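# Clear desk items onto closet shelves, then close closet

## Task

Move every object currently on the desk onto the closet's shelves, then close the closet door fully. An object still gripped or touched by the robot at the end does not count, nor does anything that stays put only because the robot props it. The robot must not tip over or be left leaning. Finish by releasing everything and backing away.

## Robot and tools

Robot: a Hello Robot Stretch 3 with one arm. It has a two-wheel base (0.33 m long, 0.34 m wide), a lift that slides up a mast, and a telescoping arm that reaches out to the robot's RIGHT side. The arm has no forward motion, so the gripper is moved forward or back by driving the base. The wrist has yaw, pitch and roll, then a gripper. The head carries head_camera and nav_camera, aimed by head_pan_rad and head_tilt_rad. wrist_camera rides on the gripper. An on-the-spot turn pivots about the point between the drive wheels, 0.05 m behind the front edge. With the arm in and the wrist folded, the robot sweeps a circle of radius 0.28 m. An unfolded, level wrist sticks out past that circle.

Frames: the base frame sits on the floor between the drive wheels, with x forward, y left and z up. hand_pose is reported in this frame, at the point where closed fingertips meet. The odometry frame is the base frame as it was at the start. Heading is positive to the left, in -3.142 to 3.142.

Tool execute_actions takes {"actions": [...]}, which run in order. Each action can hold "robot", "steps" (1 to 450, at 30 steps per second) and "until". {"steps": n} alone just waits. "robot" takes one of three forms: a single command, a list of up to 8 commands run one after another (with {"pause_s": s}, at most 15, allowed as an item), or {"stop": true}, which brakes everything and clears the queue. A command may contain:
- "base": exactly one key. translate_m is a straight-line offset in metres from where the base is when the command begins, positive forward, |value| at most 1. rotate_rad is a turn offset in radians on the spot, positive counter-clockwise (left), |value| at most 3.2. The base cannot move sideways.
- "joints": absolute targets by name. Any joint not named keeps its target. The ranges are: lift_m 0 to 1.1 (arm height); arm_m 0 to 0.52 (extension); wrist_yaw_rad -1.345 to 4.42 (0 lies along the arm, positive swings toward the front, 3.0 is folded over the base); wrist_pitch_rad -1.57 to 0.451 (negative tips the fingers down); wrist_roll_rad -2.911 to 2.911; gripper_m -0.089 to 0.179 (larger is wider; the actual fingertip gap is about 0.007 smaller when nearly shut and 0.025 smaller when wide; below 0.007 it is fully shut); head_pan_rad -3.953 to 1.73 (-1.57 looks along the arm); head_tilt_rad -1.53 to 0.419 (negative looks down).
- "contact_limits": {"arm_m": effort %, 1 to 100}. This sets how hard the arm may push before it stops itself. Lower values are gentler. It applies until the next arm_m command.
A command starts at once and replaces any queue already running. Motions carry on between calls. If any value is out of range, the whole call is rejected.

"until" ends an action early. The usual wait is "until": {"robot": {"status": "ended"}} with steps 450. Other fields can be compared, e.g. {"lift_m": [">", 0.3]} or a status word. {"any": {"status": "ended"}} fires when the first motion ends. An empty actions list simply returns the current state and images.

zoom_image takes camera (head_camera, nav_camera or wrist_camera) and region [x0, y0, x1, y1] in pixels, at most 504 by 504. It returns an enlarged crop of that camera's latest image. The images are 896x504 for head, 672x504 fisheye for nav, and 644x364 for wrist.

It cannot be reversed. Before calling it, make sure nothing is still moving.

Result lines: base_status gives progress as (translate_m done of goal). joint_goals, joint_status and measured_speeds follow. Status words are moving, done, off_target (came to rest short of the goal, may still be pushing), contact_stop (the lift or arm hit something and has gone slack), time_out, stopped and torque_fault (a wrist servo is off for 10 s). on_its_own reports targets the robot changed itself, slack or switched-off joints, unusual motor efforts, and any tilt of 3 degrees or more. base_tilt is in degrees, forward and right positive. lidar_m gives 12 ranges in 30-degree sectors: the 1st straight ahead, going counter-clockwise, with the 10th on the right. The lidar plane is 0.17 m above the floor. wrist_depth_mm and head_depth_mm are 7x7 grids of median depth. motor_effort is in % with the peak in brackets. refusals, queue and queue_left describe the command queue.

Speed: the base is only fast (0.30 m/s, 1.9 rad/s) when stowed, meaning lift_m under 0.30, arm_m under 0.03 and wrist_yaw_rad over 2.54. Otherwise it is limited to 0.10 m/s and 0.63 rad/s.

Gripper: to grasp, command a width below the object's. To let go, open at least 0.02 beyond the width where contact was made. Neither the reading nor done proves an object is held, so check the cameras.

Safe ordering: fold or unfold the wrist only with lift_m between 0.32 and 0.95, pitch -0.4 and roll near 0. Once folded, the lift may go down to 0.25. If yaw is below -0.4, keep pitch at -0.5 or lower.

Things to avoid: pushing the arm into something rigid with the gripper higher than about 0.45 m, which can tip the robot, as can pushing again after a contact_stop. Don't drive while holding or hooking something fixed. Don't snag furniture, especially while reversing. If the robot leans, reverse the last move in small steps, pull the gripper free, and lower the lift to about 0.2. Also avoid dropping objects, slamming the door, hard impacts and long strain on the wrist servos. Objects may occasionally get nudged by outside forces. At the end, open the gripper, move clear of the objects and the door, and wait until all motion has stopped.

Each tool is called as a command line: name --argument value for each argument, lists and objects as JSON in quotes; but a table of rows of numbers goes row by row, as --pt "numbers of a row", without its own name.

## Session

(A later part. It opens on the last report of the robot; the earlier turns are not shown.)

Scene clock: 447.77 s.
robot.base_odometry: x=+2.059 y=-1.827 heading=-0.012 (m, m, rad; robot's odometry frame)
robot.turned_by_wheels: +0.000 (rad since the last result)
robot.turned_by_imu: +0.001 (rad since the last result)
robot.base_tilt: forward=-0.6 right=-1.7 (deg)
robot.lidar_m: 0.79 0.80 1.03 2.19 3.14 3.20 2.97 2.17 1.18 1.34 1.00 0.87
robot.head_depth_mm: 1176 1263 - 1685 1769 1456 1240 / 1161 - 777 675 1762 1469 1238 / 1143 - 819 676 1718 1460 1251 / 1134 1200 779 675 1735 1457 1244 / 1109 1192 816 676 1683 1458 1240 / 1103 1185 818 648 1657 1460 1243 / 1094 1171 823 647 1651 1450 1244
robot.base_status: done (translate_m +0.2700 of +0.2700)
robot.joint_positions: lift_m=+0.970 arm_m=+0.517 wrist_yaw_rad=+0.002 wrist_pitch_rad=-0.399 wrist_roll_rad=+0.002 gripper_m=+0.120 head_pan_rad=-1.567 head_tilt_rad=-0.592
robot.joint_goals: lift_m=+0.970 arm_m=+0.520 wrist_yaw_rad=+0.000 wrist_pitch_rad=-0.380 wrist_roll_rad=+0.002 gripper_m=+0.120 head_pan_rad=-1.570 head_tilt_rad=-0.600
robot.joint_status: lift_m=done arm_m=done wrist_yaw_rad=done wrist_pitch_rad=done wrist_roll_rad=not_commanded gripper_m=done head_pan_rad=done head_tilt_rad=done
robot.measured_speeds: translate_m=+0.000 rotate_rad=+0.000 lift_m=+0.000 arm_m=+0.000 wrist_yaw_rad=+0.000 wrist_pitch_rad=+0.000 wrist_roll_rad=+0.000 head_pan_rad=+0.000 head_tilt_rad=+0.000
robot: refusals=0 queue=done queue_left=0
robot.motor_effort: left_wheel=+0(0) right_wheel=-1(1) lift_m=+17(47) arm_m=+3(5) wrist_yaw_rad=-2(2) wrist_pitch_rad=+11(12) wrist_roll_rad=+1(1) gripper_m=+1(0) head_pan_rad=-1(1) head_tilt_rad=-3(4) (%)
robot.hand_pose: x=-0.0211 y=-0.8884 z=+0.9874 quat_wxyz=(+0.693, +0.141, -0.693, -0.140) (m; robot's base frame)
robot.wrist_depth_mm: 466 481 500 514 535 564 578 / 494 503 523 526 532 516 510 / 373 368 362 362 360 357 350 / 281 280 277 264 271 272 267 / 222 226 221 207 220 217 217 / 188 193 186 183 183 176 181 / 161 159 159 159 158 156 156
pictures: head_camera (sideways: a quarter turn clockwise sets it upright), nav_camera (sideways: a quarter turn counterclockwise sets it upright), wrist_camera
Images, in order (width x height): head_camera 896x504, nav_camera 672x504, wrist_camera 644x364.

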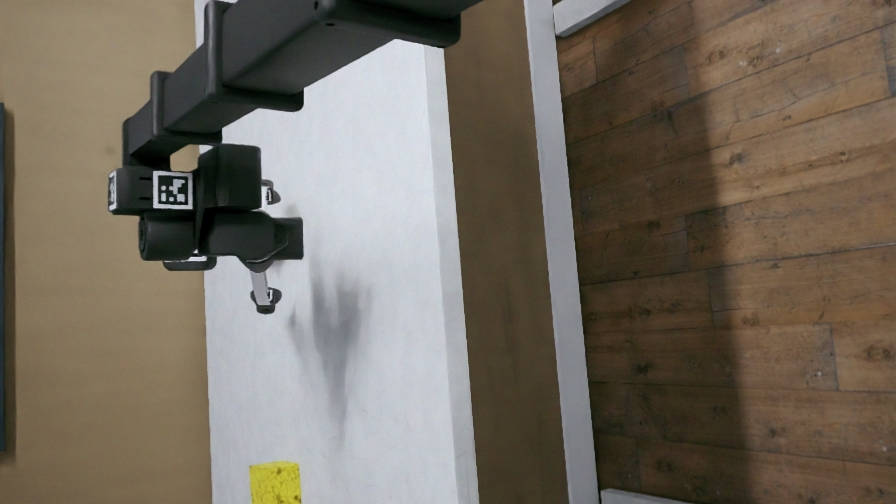

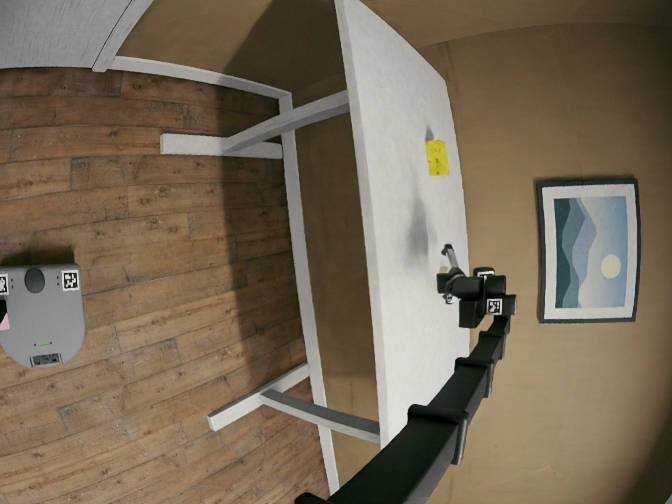

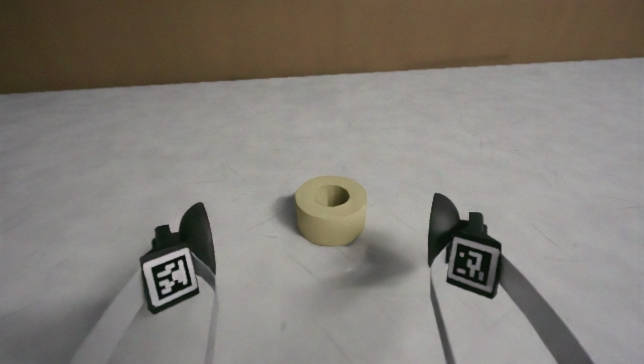

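execute_actions --actions '[{"robot":[{"joints":{"arm_m":0.3,"lift_m":1.08}},{"base":{"rotate_rad":0.35}},{"base":{"translate_m":-0.23}},{"base":{"rotate_rad":-0.35}},{"base":{"translate_m":0.216}},{"joints":{"arm_m":0.40}},{"joints":{"lift_m":0.97}}],"steps":450,"until":{"robot":{"status":"ended"}}},{"steps":200,"until":{"robot":{"status":"ended"}}}]'

Scene clock: 469.83 s.
robot.base_odometry: x=+2.058 y=-1.906 heading=-0.012 (m, m, rad; robot's odometry frame)
robot.turned_by_wheels: +0.000 (rad since the last result)
robot.turned_by_imu: +0.002 (rad since the last result)
robot.base_tilt: forward=-0.6 right=-1.7 (deg)
robot.lidar_m: 0.80 0.81 1.00 2.23 3.21 3.20 2.96 2.04 1.12 1.26 0.93 0.88
robot.head_depth_mm: 1101 1192 - 612 1700 1463 1245 / 1093 1154 779 621 1679 1467 1247 / 1081 - 743 598 1678 1450 1245 / 1060 1133 780 598 1645 1451 1254 / 1048 1122 821 599 1625 1470 1253 / 1040 1111 819 598 1615 1458 1250 / 1025 1110 796 598 1584 1461 1238
robot.base_status: done (translate_m +0.2160 of +0.2160)
robot.joint_positions: lift_m=+0.970 arm_m=+0.400 wrist_yaw_rad=+0.002 wrist_pitch_rad=-0.398 wrist_roll_rad=+0.002 gripper_m=+0.120 head_pan_rad=-1.567 head_tilt_rad=-0.593
robot.joint_goals: lift_m=+0.970 arm_m=+0.400 wrist_yaw_rad=+0.000 wrist_pitch_rad=-0.380 wrist_roll_rad=+0.002 gripper_m=+0.120 head_pan_rad=-1.570 head_tilt_rad=-0.600
robot.joint_status: lift_m=done arm_m=done wrist_yaw_rad=done wrist_pitch_rad=done wrist_roll_rad=not_commanded gripper_m=done head_pan_rad=done head_tilt_rad=done
robot.measured_speeds: translate_m=+0.000 rotate_rad=+0.000 lift_m=+0.000 arm_m=+0.000 wrist_yaw_rad=+0.000 wrist_pitch_rad=+0.000 wrist_roll_rad=+0.000 head_pan_rad=+0.000 head_tilt_rad=+0.000
robot: refusals=0 queue=done queue_left=0
robot.motor_effort: left_wheel=+3(9) right_wheel=-5(8) lift_m=+17(43) arm_m=+3(4) wrist_yaw_rad=-2(2) wrist_pitch_rad=+11(11) wrist_roll_rad=+1(1) gripper_m=+1(0) head_pan_rad=-1(2) head_tilt_rad=-3(4) (%)
robot.hand_pose: x=-0.0212 y=-0.7715 z=+0.9876 quat_wxyz=(+0.693, +0.140, -0.693, -0.140) (m; robot's base frame)
robot.wrist_depth_mm: 501 520 538 540 569 596 621 / 524 543 548 535 522 519 507 / 373 373 367 363 357 355 354 / 285 278 279 255 271 269 268 / 226 230 223 221 219 220 217 / 188 193 186 186 185 177 181 / 162 161 160 159 158 156 158
pictures: head_camera (sideways: a quarter turn clockwise sets it upright), nav_camera (sideways: a quarter turn counterclockwise sets it upright), wrist_camera
Images, in order (width x height): head_camera 896x504, nav_camera 672x504, wrist_camera 644x364.

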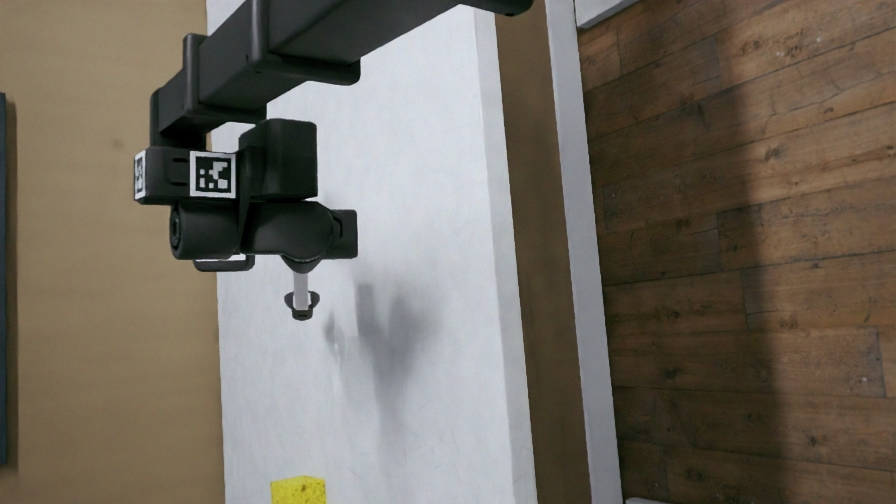

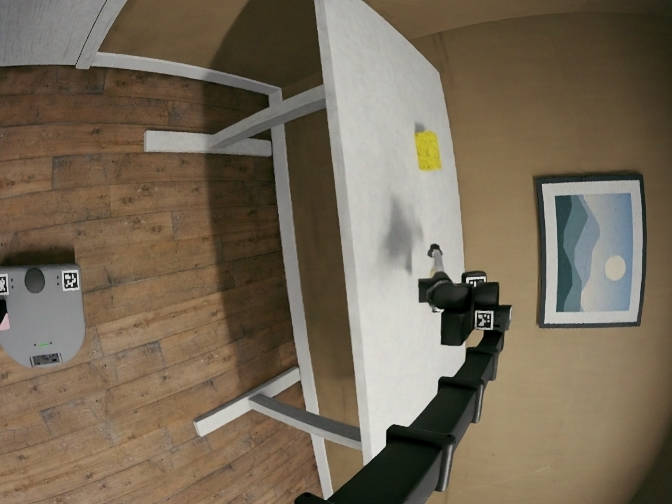

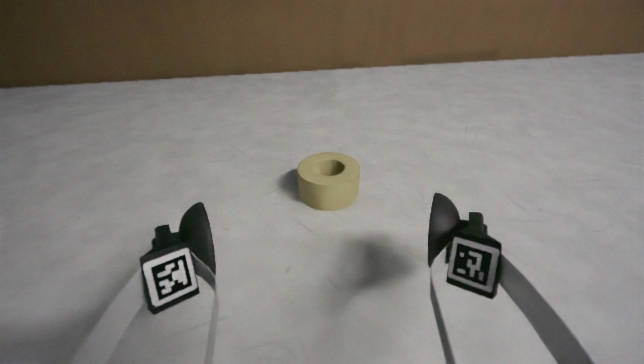

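execute_actions --actions '[{"robot":[{"joints":{"arm_m":0.505}}],"steps":200,"until":{"robot":{"status":"ended"}}}]'

Scene clock: 473.93 s.
robot.base_odometry: x=+2.058 y=-1.906 heading=-0.012 (m, m, rad; robot's odometry frame)
robot.turned_by_wheels: +0.000 (rad since the last result)
robot.turned_by_imu: +0.000 (rad since the last result)
robot.base_tilt: forward=-0.6 right=-1.7 (deg)
robot.lidar_m: 0.80 0.81 1.00 2.22 3.22 3.20 2.96 2.04 1.12 1.26 0.93 0.88
robot.head_depth_mm: 1109 1198 - 622 1722 1469 1243 / 1092 - 776 623 1677 1455 1244 / 1073 - 798 596 1670 1465 1241 / 1064 1124 779 598 1632 1458 1246 / 1050 1118 820 599 1623 1466 1242 / 1035 1112 817 600 1623 1462 1245 / 1028 1106 803 598 1579 1451 1240
robot.base_status: done (translate_m +0.2160 of +0.2160)
robot.joint_positions: lift_m=+0.970 arm_m=+0.505 wrist_yaw_rad=+0.002 wrist_pitch_rad=-0.398 wrist_roll_rad=+0.002 gripper_m=+0.120 head_pan_rad=-1.567 head_tilt_rad=-0.593
robot.joint_goals: lift_m=+0.970 arm_m=+0.505 wrist_yaw_rad=+0.000 wrist_pitch_rad=-0.380 wrist_roll_rad=+0.002 gripper_m=+0.120 head_pan_rad=-1.570 head_tilt_rad=-0.600
robot.joint_status: lift_m=done arm_m=done wrist_yaw_rad=done wrist_pitch_rad=done wrist_roll_rad=not_commanded gripper_m=done head_pan_rad=done head_tilt_rad=done
robot.measured_speeds: translate_m=+0.000 rotate_rad=+0.000 lift_m=+0.000 arm_m=+0.000 wrist_yaw_rad=+0.000 wrist_pitch_rad=+0.000 wrist_roll_rad=+0.000 head_pan_rad=+0.000 head_tilt_rad=+0.000
robot: refusals=0 queue=done queue_left=0
robot.motor_effort: left_wheel=+3(4) right_wheel=-5(5) lift_m=+17(17) arm_m=+3(3) wrist_yaw_rad=-2(2) wrist_pitch_rad=+11(10) wrist_roll_rad=+1(1) gripper_m=+0(1) head_pan_rad=-1(0) head_tilt_rad=-3(4) (%)
robot.hand_pose: x=-0.0212 y=-0.8765 z=+0.9876 quat_wxyz=(+0.693, +0.140, -0.693, -0.140) (m; robot's base frame)
robot.wrist_depth_mm: 411 429 443 465 476 494 505 / 445 475 482 481 515 524 501 / 374 369 361 359 357 356 349 / 281 280 279 274 272 269 266 / 226 231 223 220 220 219 216 / 187 193 185 161 178 178 181 / 162 160 160 152 158 157 156
pictures: head_camera (sideways: a quarter turn clockwise sets it upright), nav_camera (sideways: a quarter turn counterclockwise sets it upright), wrist_camera
Images, in order (width x height): head_camera 896x504, nav_camera 672x504, wrist_camera 644x364.

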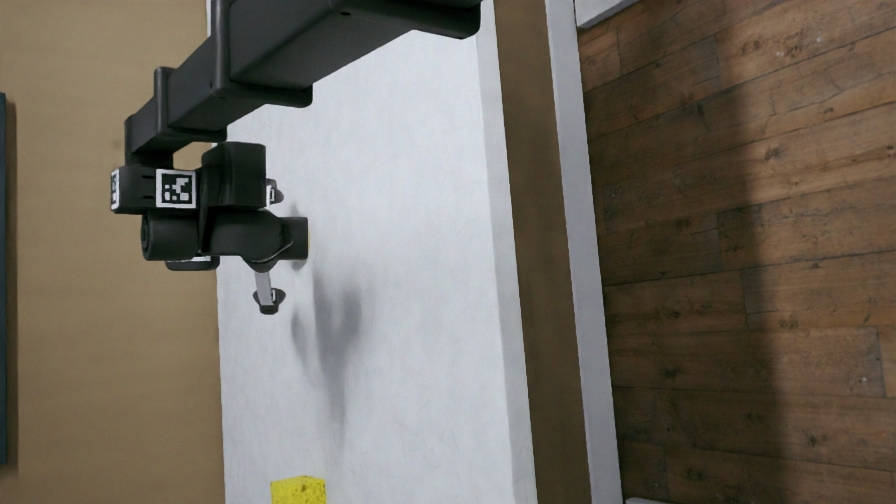

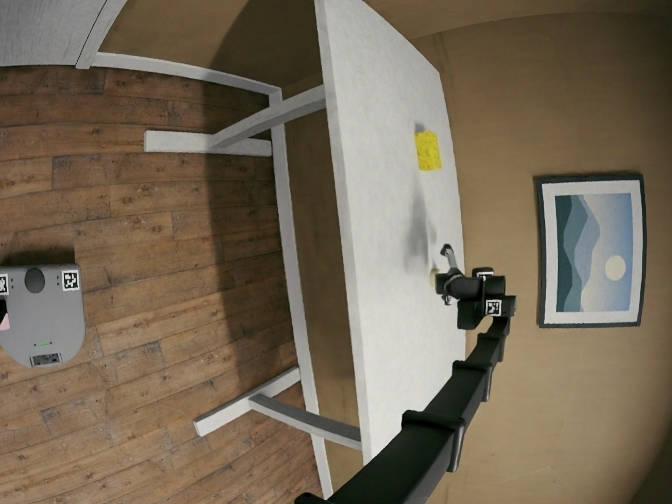

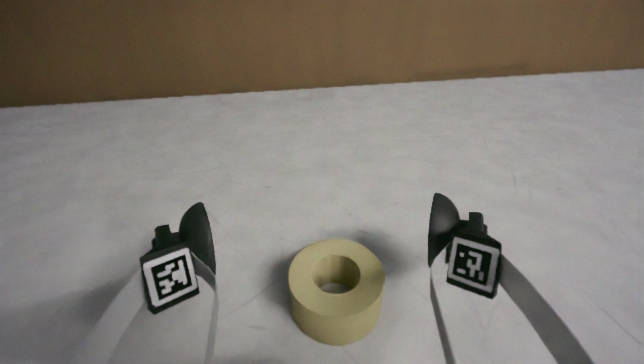

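execute_actions --actions '[{"robot":[{"joints":{"arm_m":0.485,"lift_m":0.948}},{"joints":{"gripper_m":0.02}},{"joints":{"lift_m":1.02}}],"steps":300,"until":{"robot":{"status":"ended"}}}]'

Scene clock: 479.17 s.
robot.base_odometry: x=+2.058 y=-1.906 heading=-0.012 (m, m, rad; robot's odometry frame)
robot.turned_by_wheels: +0.000 (rad since the last result)
robot.turned_by_imu: +0.001 (rad since the last result)
robot.base_tilt: forward=-0.6 right=-1.7 (deg)
robot.lidar_m: 0.79 0.81 1.00 2.22 3.20 3.18 2.96 2.04 1.12 1.26 0.93 0.88
robot.head_depth_mm: 1094 - 820 623 1695 1457 1241 / 1060 1132 820 620 1667 1471 1239 / 1048 1073 821 598 1675 1470 1239 / 1052 - 822 599 1649 1458 1242 / 1052 1123 816 598 1619 1477 1243 / 1043 1106 819 597 1626 1462 1246 / 1031 1109 794 599 1592 1469 1242
robot.base_status: done (translate_m +0.2160 of +0.2160)
robot.joint_positions: lift_m=+1.019 arm_m=+0.485 wrist_yaw_rad=+0.002 wrist_pitch_rad=-0.395 wrist_roll_rad=+0.003 gripper_m=+0.021 head_pan_rad=-1.567 head_tilt_rad=-0.593
robot.joint_goals: lift_m=+1.020 arm_m=+0.485 wrist_yaw_rad=+0.000 wrist_pitch_rad=-0.380 wrist_roll_rad=+0.003 gripper_m=+0.020 head_pan_rad=-1.570 head_tilt_rad=-0.600
robot.joint_status: lift_m=done arm_m=done wrist_yaw_rad=done wrist_pitch_rad=done wrist_roll_rad=not_commanded gripper_m=done head_pan_rad=done head_tilt_rad=done
robot.measured_speeds: translate_m=+0.000 rotate_rad=+0.000 lift_m=+0.000 arm_m=+0.000 wrist_yaw_rad=+0.000 wrist_pitch_rad=+0.000 wrist_roll_rad=+0.000 head_pan_rad=+0.000 head_tilt_rad=+0.000
robot: refusals=0 queue=done queue_left=0
robot.motor_effort: left_wheel=+4(4) right_wheel=-6(7) lift_m=+42(46) arm_m=-3(1) wrist_yaw_rad=-2(2) wrist_pitch_rad=+8(10) wrist_roll_rad=+1(1) gripper_m=-16(100) head_pan_rad=+0(1) head_tilt_rad=-3(3) (%)
robot.hand_pose: x=-0.0212 y=-0.8576 z=+1.0374 quat_wxyz=(+0.693, +0.139, -0.694, -0.139) (m; robot's base frame)
robot.wrist_depth_mm: 427 441 468 476 493 513 537 / 477 484 500 511 542 561 566 / 484 487 486 486 475 471 451 / 374 367 363 365 356 355 355 / 296 297 304 161 294 287 283 / 248 247 237 228 236 242 241 / 213 212 210 210 208 206 205
pictures: head_camera (sideways: a quarter turn clockwise sets it upright), nav_camera (sideways: a quarter turn counterclockwise sets it upright), wrist_camera
Images, in order (width x height): head_camera 896x504, nav_camera 672x504, wrist_camera 644x364.

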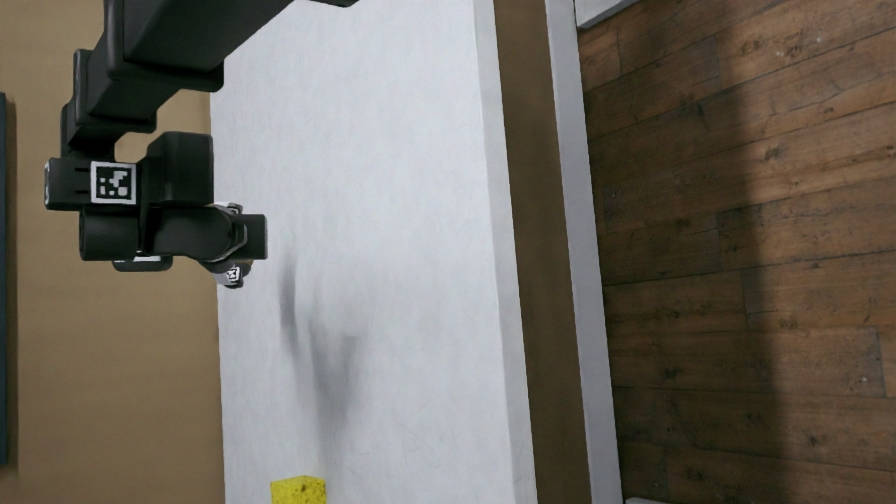

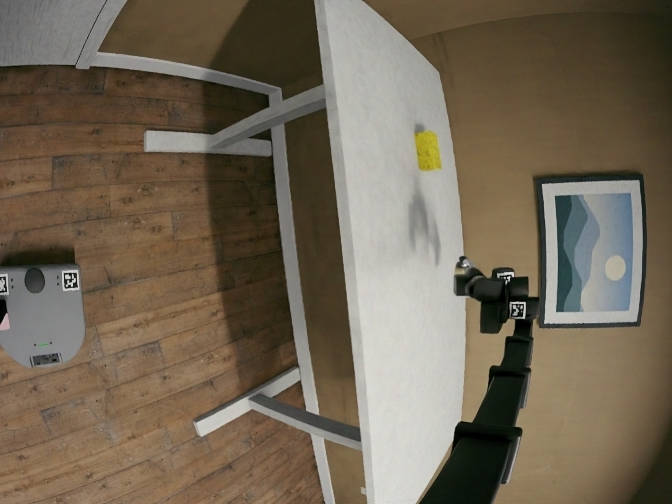

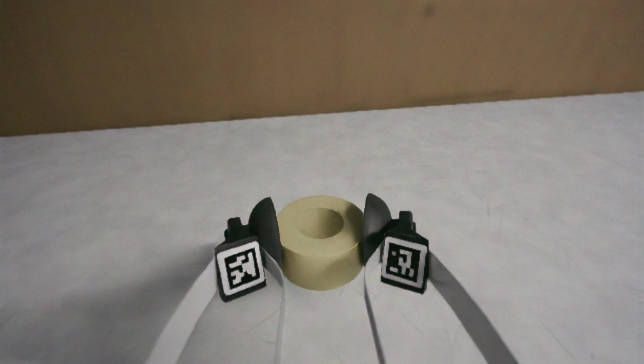

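execute_actions --actions '[{"robot":[{"joints":{"arm_m":0,"lift_m":1.05}},{"base":{"translate_m":-0.47},"joints":{"lift_m":0.62,"head_pan_rad":0,"head_tilt_rad":-0.5}},{"base":{"rotate_rad":1.55}},{"base":{"translate_m":1.0}},{"base":{"translate_m":1.0}},{"base":{"translate_m":0.25}}],"steps":450,"until":{"robot":{"status":"ended"}}},{"steps":450,"until":{"robot":{"status":"ended"}}},{"steps":450,"until":{"robot":{"status":"ended"}}}]'

Scene clock: 526.27 s.
robot.base_odometry: x=+1.662 y=+0.348 heading=+1.538 (m, m, rad; robot's odometry frame)
robot.turned_by_wheels: +1.550 (rad since the last result)
robot.turned_by_imu: +1.574 (rad since the last result)
robot.base_tilt: forward=-0.6 right=-1.7 (deg)
robot.lidar_m: 0.48 1.24 0.72 1.36 2.81 3.58 3.18 1.61 1.07 0.99 1.00 0.53
robot.head_depth_mm: 397 433 477 531 597 1448 1317 / 392 427 469 519 583 668 779 / 374 407 451 498 562 643 747 / 416 451 493 542 604 681 785 / 1011 1024 1191 1015 1277 1479 1313 / 1002 1023 1165 1010 1263 1447 1302 / 984 1028 1154 959 1267 1451 1305
robot.base_status: done (translate_m +0.2500 of +0.2500)
robot.joint_positions: lift_m=+0.620 arm_m=+0.000 wrist_yaw_rad=+0.002 wrist_pitch_rad=-0.396 wrist_roll_rad=+0.003 gripper_m=+0.021 head_pan_rad=-0.007 head_tilt_rad=-0.507
robot.joint_goals: lift_m=+0.620 arm_m=+0.000 wrist_yaw_rad=+0.000 wrist_pitch_rad=-0.380 wrist_roll_rad=+0.003 gripper_m=+0.020 head_pan_rad=+0.000 head_tilt_rad=-0.500
robot.joint_status: lift_m=done arm_m=done wrist_yaw_rad=done wrist_pitch_rad=done wrist_roll_rad=not_commanded gripper_m=done head_pan_rad=done head_tilt_rad=done
robot.measured_speeds: translate_m=+0.000 rotate_rad=+0.000 lift_m=+0.000 arm_m=+0.000 wrist_yaw_rad=+0.000 wrist_pitch_rad=+0.000 wrist_roll_rad=+0.000 head_pan_rad=+0.000 head_tilt_rad=+0.000
robot: refusals=0 queue=done queue_left=0
robot.motor_effort: left_wheel=-4(8) right_wheel=+4(7) lift_m=+18(40) arm_m=-2(1) wrist_yaw_rad=-2(2) wrist_pitch_rad=+9(10) wrist_roll_rad=+0(1) gripper_m=-16(16) head_pan_rad=+3(28) head_tilt_rad=+2(10) (%)
robot.hand_pose: x=-0.0212 y=-0.3725 z=+0.6382 quat_wxyz=(+0.693, +0.140, -0.694, -0.139) (m; robot's base frame)
robot.wrist_depth_mm: 593 632 643 668 680 724 735 / 662 674 700 718 741 787 831 / 714 746 755 808 833 884 899 / 791 811 854 886 934 - - / 867 868 963 162 - - - / 923 918 846 823 851 857 875 / 777 770 782 770 737 768 750
pictures: head_camera (sideways: a quarter turn clockwise sets it upright), nav_camera (sideways: a quarter turn counterclockwise sets it upright), wrist_camera
Images, in order (width x height): head_camera 896x504, nav_camera 672x504, wrist_camera 644x364.

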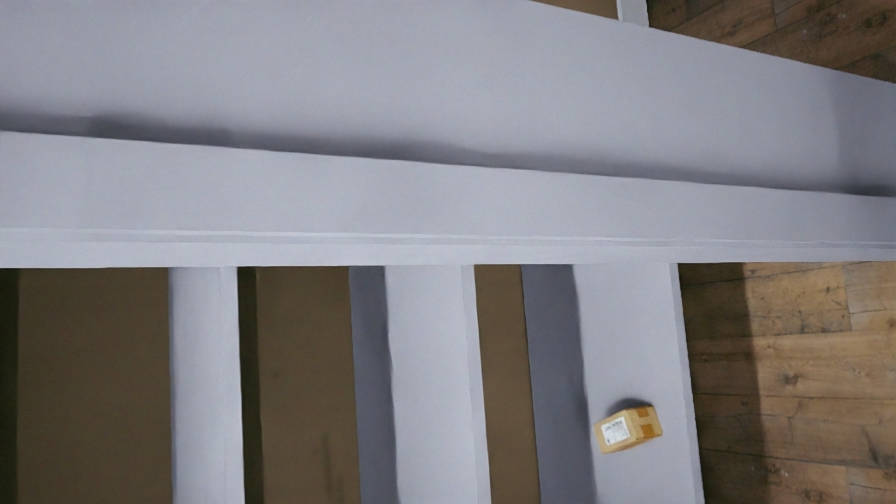

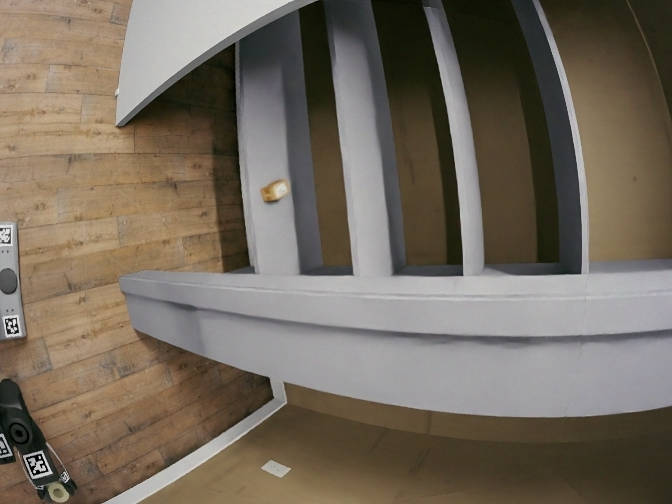

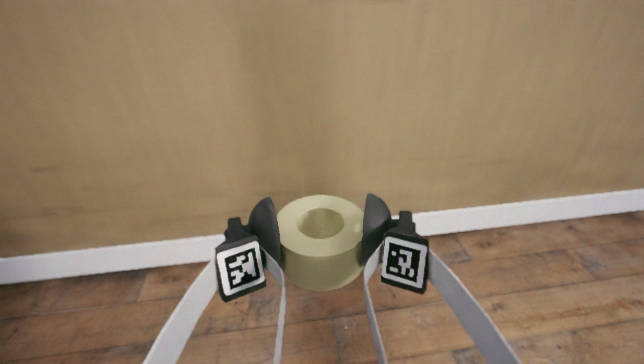

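execute_actions --actions '[{"robot":[{"base":{"translate_m":-0.05}},{"base":{"rotate_rad":1.57},"joints":{"lift_m":0.95,"head_pan_rad":-1.57,"head_tilt_rad":-0.5}},{"base":{"translate_m":0.27}},{"joints":{"arm_m":0.3}}],"steps":450,"until":{"robot":{"status":"ended"}}}]'

Scene clock: 542.73 s.
robot.base_odometry: x=+1.391 y=+0.307 heading=+3.108 (m, m, rad; robot's odometry frame)
robot.turned_by_wheels: +1.570 (rad since the last result)
robot.turned_by_imu: +1.577 (rad since the last result)
robot.base_tilt: forward=-0.6 right=-1.7 (deg)
robot.lidar_m: 1.37 2.54 3.23 3.12 2.02 1.36 1.26 1.28 0.61 1.23 0.57 0.67
robot.head_depth_mm: 960 943 996 - 1096 878 893 / 1067 1119 1224 1315 1248 1467 1306 / 1058 1035 1218 - 1260 1516 1303 / 1048 1025 1214 1400 1257 1519 1302 / 1026 1023 1207 1013 1264 1473 1300 / 1020 1028 1187 1009 1270 1480 1296 / 1000 1019 1178 1013 1271 1444 1304
robot.base_status: done (translate_m +0.2700 of +0.2700)
robot.joint_positions: lift_m=+0.950 arm_m=+0.300 wrist_yaw_rad=+0.002 wrist_pitch_rad=-0.396 wrist_roll_rad=+0.003 gripper_m=+0.021 head_pan_rad=-1.563 head_tilt_rad=-0.507
robot.joint_goals: lift_m=+0.950 arm_m=+0.300 wrist_yaw_rad=+0.000 wrist_pitch_rad=-0.380 wrist_roll_rad=+0.003 gripper_m=+0.020 head_pan_rad=-1.570 head_tilt_rad=-0.500
robot.joint_status: lift_m=done arm_m=done wrist_yaw_rad=done wrist_pitch_rad=done wrist_roll_rad=not_commanded gripper_m=done head_pan_rad=done head_tilt_rad=done
robot.measured_speeds: translate_m=+0.000 rotate_rad=+0.000 lift_m=+0.000 arm_m=+0.000 wrist_yaw_rad=+0.000 wrist_pitch_rad=+0.000 wrist_roll_rad=+0.000 head_pan_rad=+0.000 head_tilt_rad=+0.000
robot: refusals=0 queue=done queue_left=0
robot.motor_effort: left_wheel=-4(9) right_wheel=+3(7) lift_m=+43(45) arm_m=+3(2) wrist_yaw_rad=-2(2) wrist_pitch_rad=+10(9) wrist_roll_rad=+1(1) gripper_m=-16(16) head_pan_rad=-1(31) head_tilt_rad=+3(4) (%)
robot.hand_pose: x=-0.0212 y=-0.6717 z=+0.9671 quat_wxyz=(+0.692, +0.140, -0.694, -0.139) (m; robot's base frame)
robot.wrist_depth_mm: 566 587 611 636 640 489 352 / 615 633 652 681 705 512 356 / 594 593 583 589 571 502 362 / 446 445 438 438 431 426 370 / 358 370 383 163 733 538 377 / 753 738 728 633 719 542 385 / 651 647 643 613 644 526 391
pictures: head_camera (sideways: a quarter turn clockwise sets it upright), nav_camera (sideways: a quarter turn counterclockwise sets it upright), wrist_camera
Images, in order (width x height): head_camera 896x504, nav_camera 672x504, wrist_camera 644x364.

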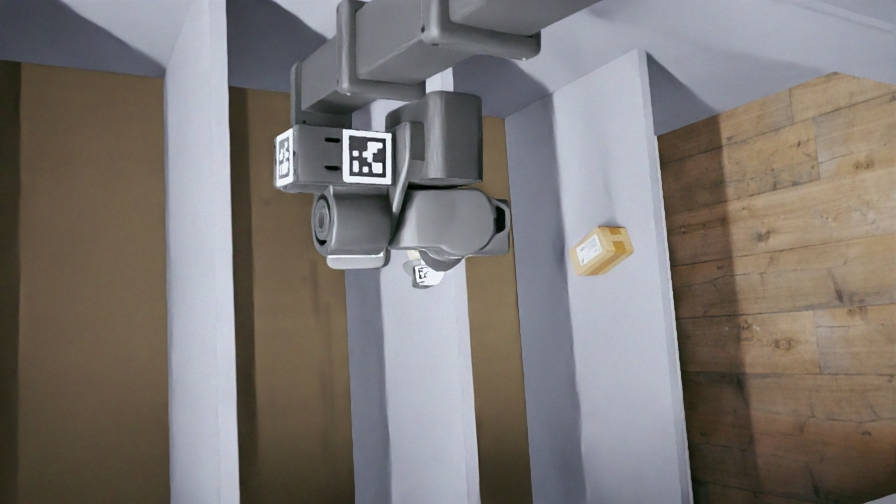

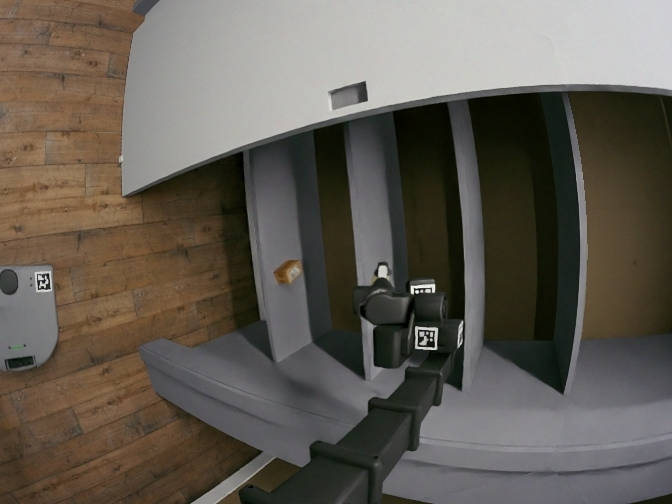

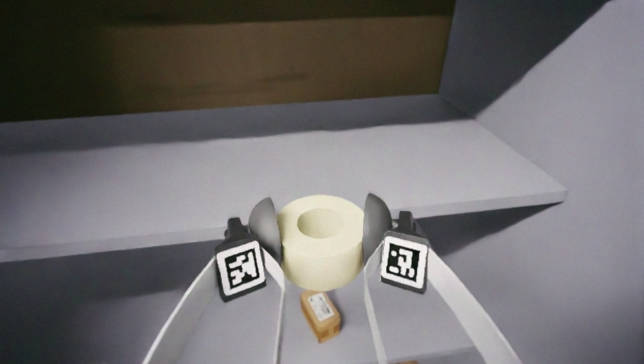

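execute_actions --actions '[{"robot":[{"joints":{"arm_m":0.0}},{"joints":{"wrist_pitch_rad":-1.1}},{"base":{"rotate_rad":0.5}},{"base":{"translate_m":-0.25}},{"base":{"rotate_rad":-0.5}},{"base":{"translate_m":0.22}},{"joints":{"wrist_pitch_rad":-0.25}},{"joints":{"arm_m":0.3}}],"steps":450,"until":{"robot":{"status":"ended"}}},{"steps":300,"until":{"robot":{"status":"ended"}}}]'

Scene clock: 568.53 s.
robot.base_odometry: x=+1.394 y=+0.427 heading=+3.108 (m, m, rad; robot's odometry frame)
robot.turned_by_wheels: +0.000 (rad since the last result)
robot.turned_by_imu: +0.002 (rad since the last result)
robot.base_tilt: forward=-0.6 right=-1.8 (deg)
robot.lidar_m: 1.09 2.55 3.24 3.25 2.03 1.35 1.25 0.63 0.51 1.12 0.47 0.51
robot.head_depth_mm: 935 871 968 - 1071 1047 1092 / 959 892 1115 840 1219 1108 1294 / 952 887 1095 - 1268 1110 1311 / 938 889 1091 842 1255 1047 1293 / 929 886 1100 913 1225 1070 1309 / 915 889 1084 914 1220 1043 1311 / 907 887 1072 916 1222 1044 1300
robot.base_status: done (translate_m +0.2200 of +0.2200)
robot.joint_positions: lift_m=+0.950 arm_m=+0.300 wrist_yaw_rad=+0.002 wrist_pitch_rad=-0.272 wrist_roll_rad=+0.003 gripper_m=+0.021 head_pan_rad=-1.563 head_tilt_rad=-0.507
robot.joint_goals: lift_m=+0.950 arm_m=+0.300 wrist_yaw_rad=+0.000 wrist_pitch_rad=-0.250 wrist_roll_rad=+0.003 gripper_m=+0.020 head_pan_rad=-1.570 head_tilt_rad=-0.500
robot.joint_status: lift_m=done arm_m=done wrist_yaw_rad=done wrist_pitch_rad=done wrist_roll_rad=not_commanded gripper_m=done head_pan_rad=done head_tilt_rad=done
robot.measured_speeds: translate_m=+0.000 rotate_rad=+0.000 lift_m=+0.000 arm_m=+0.000 wrist_yaw_rad=+0.000 wrist_pitch_rad=+0.000 wrist_roll_rad=+0.000 head_pan_rad=+0.000 head_tilt_rad=+0.000
robot: refusals=0 queue=done queue_left=0
robot.motor_effort: left_wheel=+4(9) right_wheel=-5(8) lift_m=+42(42) arm_m=+3(2) wrist_yaw_rad=-2(1) wrist_pitch_rad=+13(14) wrist_roll_rad=+1(0) gripper_m=-16(16) head_pan_rad=-1(2) head_tilt_rad=+2(3) (%)
robot.hand_pose: x=-0.0211 y=-0.6850 z=+0.9962 quat_wxyz=(+0.700, +0.096, -0.701, -0.096) (m; robot's base frame)
robot.wrist_depth_mm: 468 483 498 516 537 479 339 / 502 514 543 550 575 482 346 / 519 552 577 590 613 485 348 / 565 577 574 558 562 497 360 / 439 435 448 162 432 416 357 / 351 347 336 317 331 339 331 / 289 292 286 285 289 300 325
pictures: head_camera (sideways: a quarter turn clockwise sets it upright), nav_camera (sideways: a quarter turn counterclockwise sets it upright), wrist_camera
Images, in order (width x height): head_camera 896x504, nav_camera 672x504, wrist_camera 644x364.

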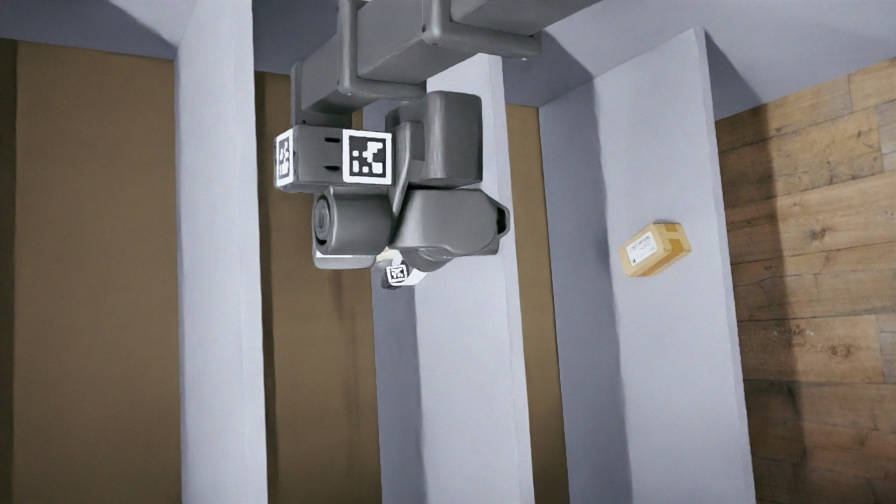

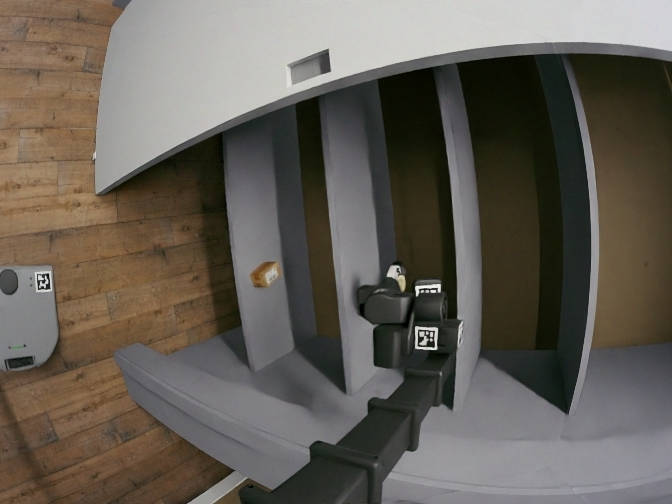

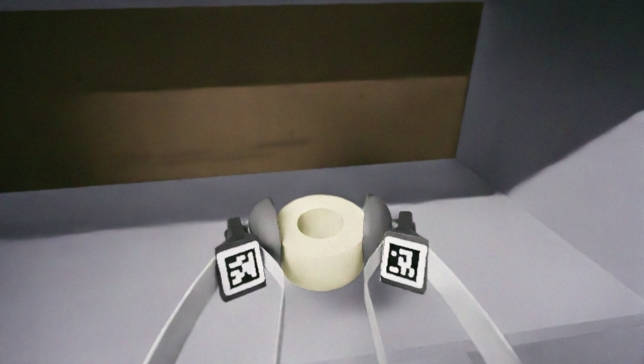

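execute_actions --actions '[{"robot":[{"joints":{"arm_m":0.50,"wrist_pitch_rad":-0.4}},{"joints":{"lift_m":0.90}}],"steps":300,"until":{"robot":{"status":"ended"}}}]'

Scene clock: 575.33 s.
robot.base_odometry: x=+1.394 y=+0.427 heading=+3.108 (m, m, rad; robot's odometry frame)
robot.turned_by_wheels: +0.000 (rad since the last result)
robot.turned_by_imu: +0.001 (rad since the last result)
robot.base_tilt: forward=-0.6 right=-1.7 (deg)
robot.lidar_m: 1.09 2.56 3.24 3.25 2.03 1.35 1.25 0.63 0.51 1.12 0.47 0.51
robot.head_depth_mm: 932 868 985 - - 1080 1101 / 956 888 1123 876 1216 1111 1298 / 951 888 - 895 1260 1109 1309 / 934 889 1090 875 1261 1043 1308 / 925 887 1098 915 1221 1084 1307 / 914 888 1083 919 1221 1045 1306 / 907 891 1073 917 1226 1046 1307
robot.base_status: done (translate_m +0.2200 of +0.2200)
robot.joint_positions: lift_m=+0.900 arm_m=+0.500 wrist_yaw_rad=+0.002 wrist_pitch_rad=-0.415 wrist_roll_rad=+0.003 gripper_m=+0.021 head_pan_rad=-1.563 head_tilt_rad=-0.507
robot.joint_goals: lift_m=+0.900 arm_m=+0.500 wrist_yaw_rad=+0.000 wrist_pitch_rad=-0.400 wrist_roll_rad=+0.003 gripper_m=+0.020 head_pan_rad=-1.570 head_tilt_rad=-0.500
robot.joint_status: lift_m=done arm_m=done wrist_yaw_rad=done wrist_pitch_rad=done wrist_roll_rad=not_commanded gripper_m=done head_pan_rad=done head_tilt_rad=done
robot.measured_speeds: translate_m=+0.000 rotate_rad=+0.000 lift_m=+0.000 arm_m=+0.000 wrist_yaw_rad=+0.000 wrist_pitch_rad=+0.000 wrist_roll_rad=+0.000 head_pan_rad=+0.000 head_tilt_rad=+0.000
robot: refusals=0 queue=done queue_left=0
robot.motor_effort: left_wheel=+3(4) right_wheel=-5(5) lift_m=+18(43) arm_m=+3(5) wrist_yaw_rad=-2(2) wrist_pitch_rad=+9(12) wrist_roll_rad=+1(1) gripper_m=-16(16) head_pan_rad=-3(1) head_tilt_rad=+2(2) (%)
robot.hand_pose: x=-0.0212 y=-0.8694 z=+0.9138 quat_wxyz=(+0.691, +0.146, -0.693, -0.146) (m; robot's base frame)
robot.wrist_depth_mm: 311 315 330 341 359 370 315 / 331 349 360 374 387 401 322 / 361 375 394 406 413 408 330 / 345 344 337 335 337 331 315 / 278 279 284 162 278 268 266 / 232 230 223 216 221 228 225 / 201 201 198 196 196 194 195
pictures: head_camera (sideways: a quarter turn clockwise sets it upright), nav_camera (sideways: a quarter turn counterclockwise sets it upright), wrist_camera
Images, in order (width x height): head_camera 896x504, nav_camera 672x504, wrist_camera 644x364.

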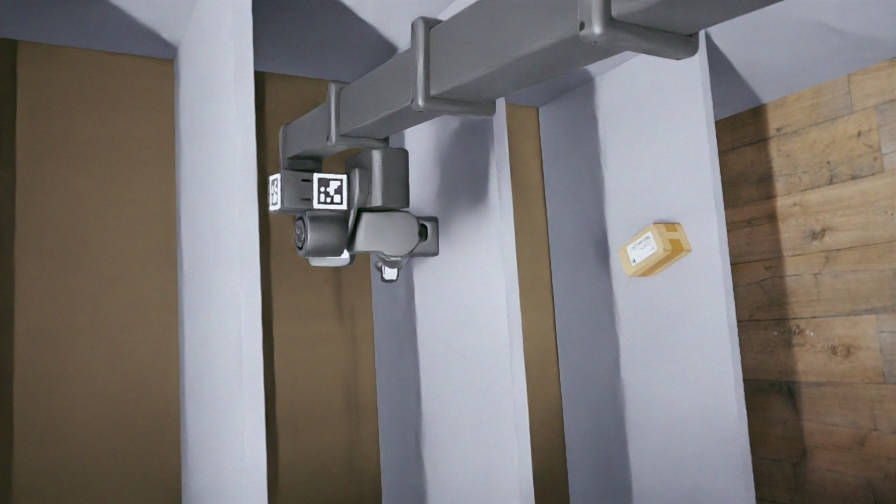

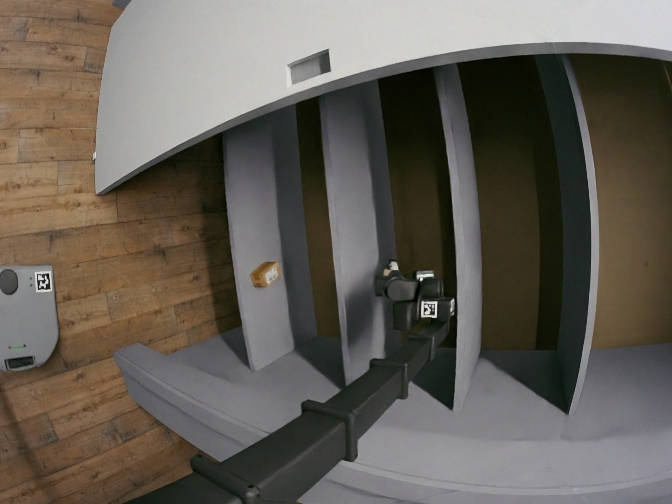

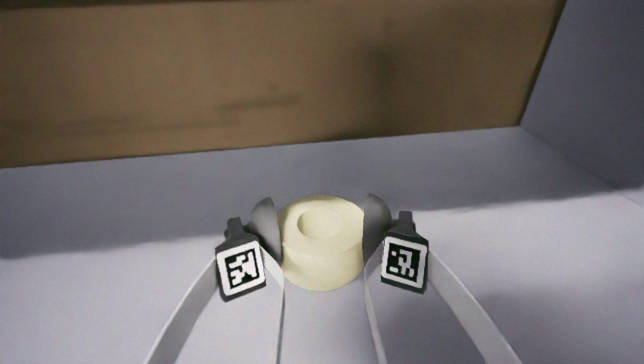

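execute_actions --actions '[{"robot":[{"joints":{"lift_m":0.857}},{"joints":{"gripper_m":0.12}},{"joints":{"lift_m":0.88}},{"joints":{"arm_m":0}},{"base":{"rotate_rad":1.56}},{"joints":{"wrist_yaw_rad":3.0}},{"joints":{"lift_m":0.28}}],"steps":450,"until":{"robot":{"status":"ended"}}},{"robot":[{"base":{"translate_m":1.0}},{"base":{"translate_m":1.0}},{"base":{"translate_m":0.4}},{"base":{"rotate_rad":1.56}},{"base":{"translate_m":0.78},"joints":{"lift_m":0.94}},{"joints":{"wrist_yaw_rad":0,"gripper_m":0.15}},{"joints":{"lift_m":1.05,"wrist_pitch_rad":-0.5}},{"joints":{"arm_m":0.35}}],"steps":450,"until":{"robot":{"status":"ended"}}},{"steps":450,"until":{"robot":{"status":"ended"}}}]'

Scene clock: 627.53 s.
robot.base_odometry: x=+2.065 y=-2.014 heading=-0.056 (m, m, rad; robot's odometry frame)
robot.turned_by_wheels: +3.120 (rad since the last result)
robot.turned_by_imu: +3.160 (rad since the last result)
robot.base_tilt: forward=-0.6 right=-1.7 (deg)
robot.lidar_m: 0.73 0.75 0.94 2.10 3.32 3.25 3.01 1.89 1.11 1.18 0.82 0.81
robot.head_depth_mm: 1006 1105 1036 728 - - - / 989 1099 1033 692 - - - / 976 1087 1029 711 - - - / 971 1069 1034 695 506 - 1278 / 950 1054 1035 695 544 1486 1308 / 944 1041 1038 695 534 1481 1315 / 950 1036 1030 693 523 1473 1317
robot.base_status: done (translate_m +0.7800 of +0.7800)
robot.joint_positions: lift_m=+1.005 arm_m=+0.000 wrist_yaw_rad=+0.003 wrist_pitch_rad=-0.511 wrist_roll_rad=+0.003 gripper_m=+0.150 head_pan_rad=-1.563 head_tilt_rad=-0.506
robot.joint_goals: lift_m=+1.050 arm_m=+0.000 wrist_yaw_rad=+0.000 wrist_pitch_rad=-0.500 wrist_roll_rad=+0.003 gripper_m=+0.150 head_pan_rad=-1.570 head_tilt_rad=-0.500
robot.joint_status: lift_m=moving arm_m=done wrist_yaw_rad=done wrist_pitch_rad=moving wrist_roll_rad=not_commanded gripper_m=done head_pan_rad=done head_tilt_rad=done
robot.measured_speeds: translate_m=+0.000 rotate_rad=+0.000 lift_m=+0.110 arm_m=+0.000 wrist_yaw_rad=+0.000 wrist_pitch_rad=+0.000 wrist_roll_rad=+0.000 head_pan_rad=+0.000 head_tilt_rad=+0.000
robot: refusals=0 queue=running queue_left=1
robot.motor_effort: left_wheel=-4(12) right_wheel=+2(13) lift_m=+37(42) arm_m=+1(4) wrist_yaw_rad=-2(20) wrist_pitch_rad=+6(8) wrist_roll_rad=+1(0) gripper_m=+1(100) head_pan_rad=-1(2) head_tilt_rad=+2(3) (%)
robot.hand_pose: x=-0.0210 y=-0.3568 z=+0.9978 quat_wxyz=(+0.683, +0.180, -0.685, -0.178) (m; robot's base frame)
robot.wrist_depth_mm: 689 672 666 668 640 639 623 / 468 457 455 440 447 440 435 / 350 352 343 339 335 337 334 / 276 275 274 275 271 272 269 / 234 241 234 237 242 246 - / 218 - - - - - - / 857 - - - - - -
pictures: head_camera (sideways: a quarter turn clockwise sets it upright), nav_camera (sideways: a quarter turn counterclockwise sets it upright), wrist_camera
Images, in order (width x height): head_camera 896x504, nav_camera 672x504, wrist_camera 644x364.

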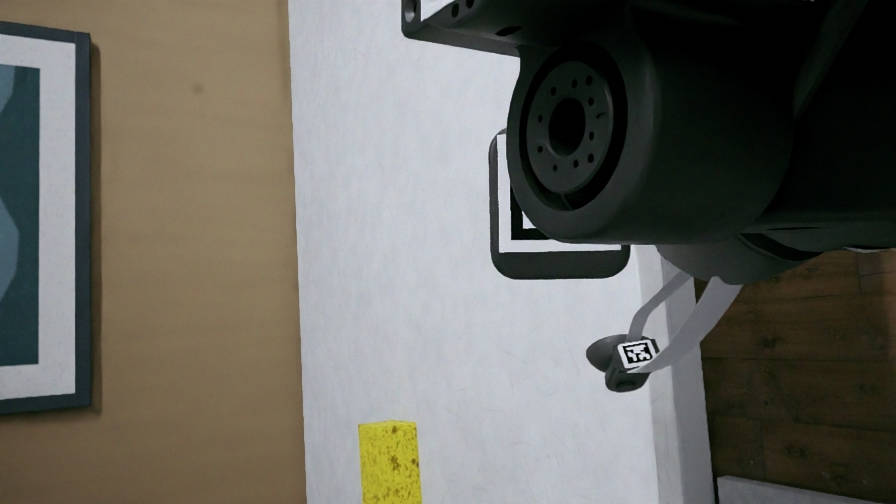

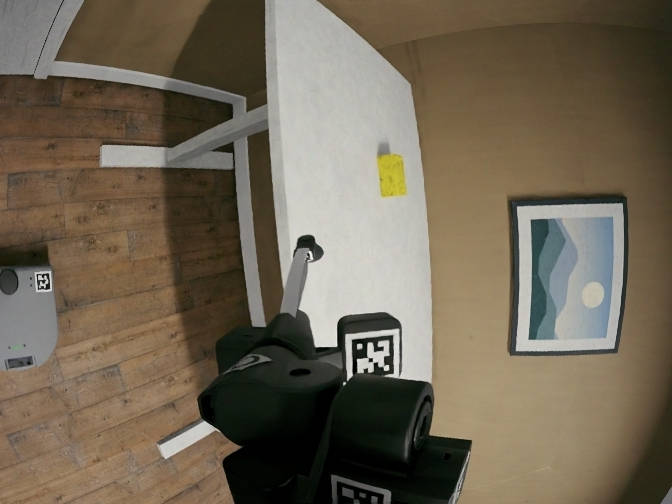

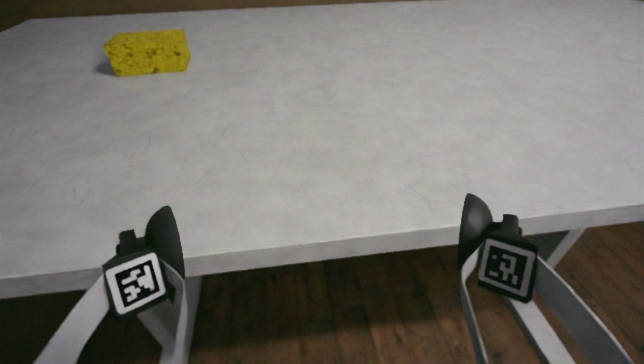

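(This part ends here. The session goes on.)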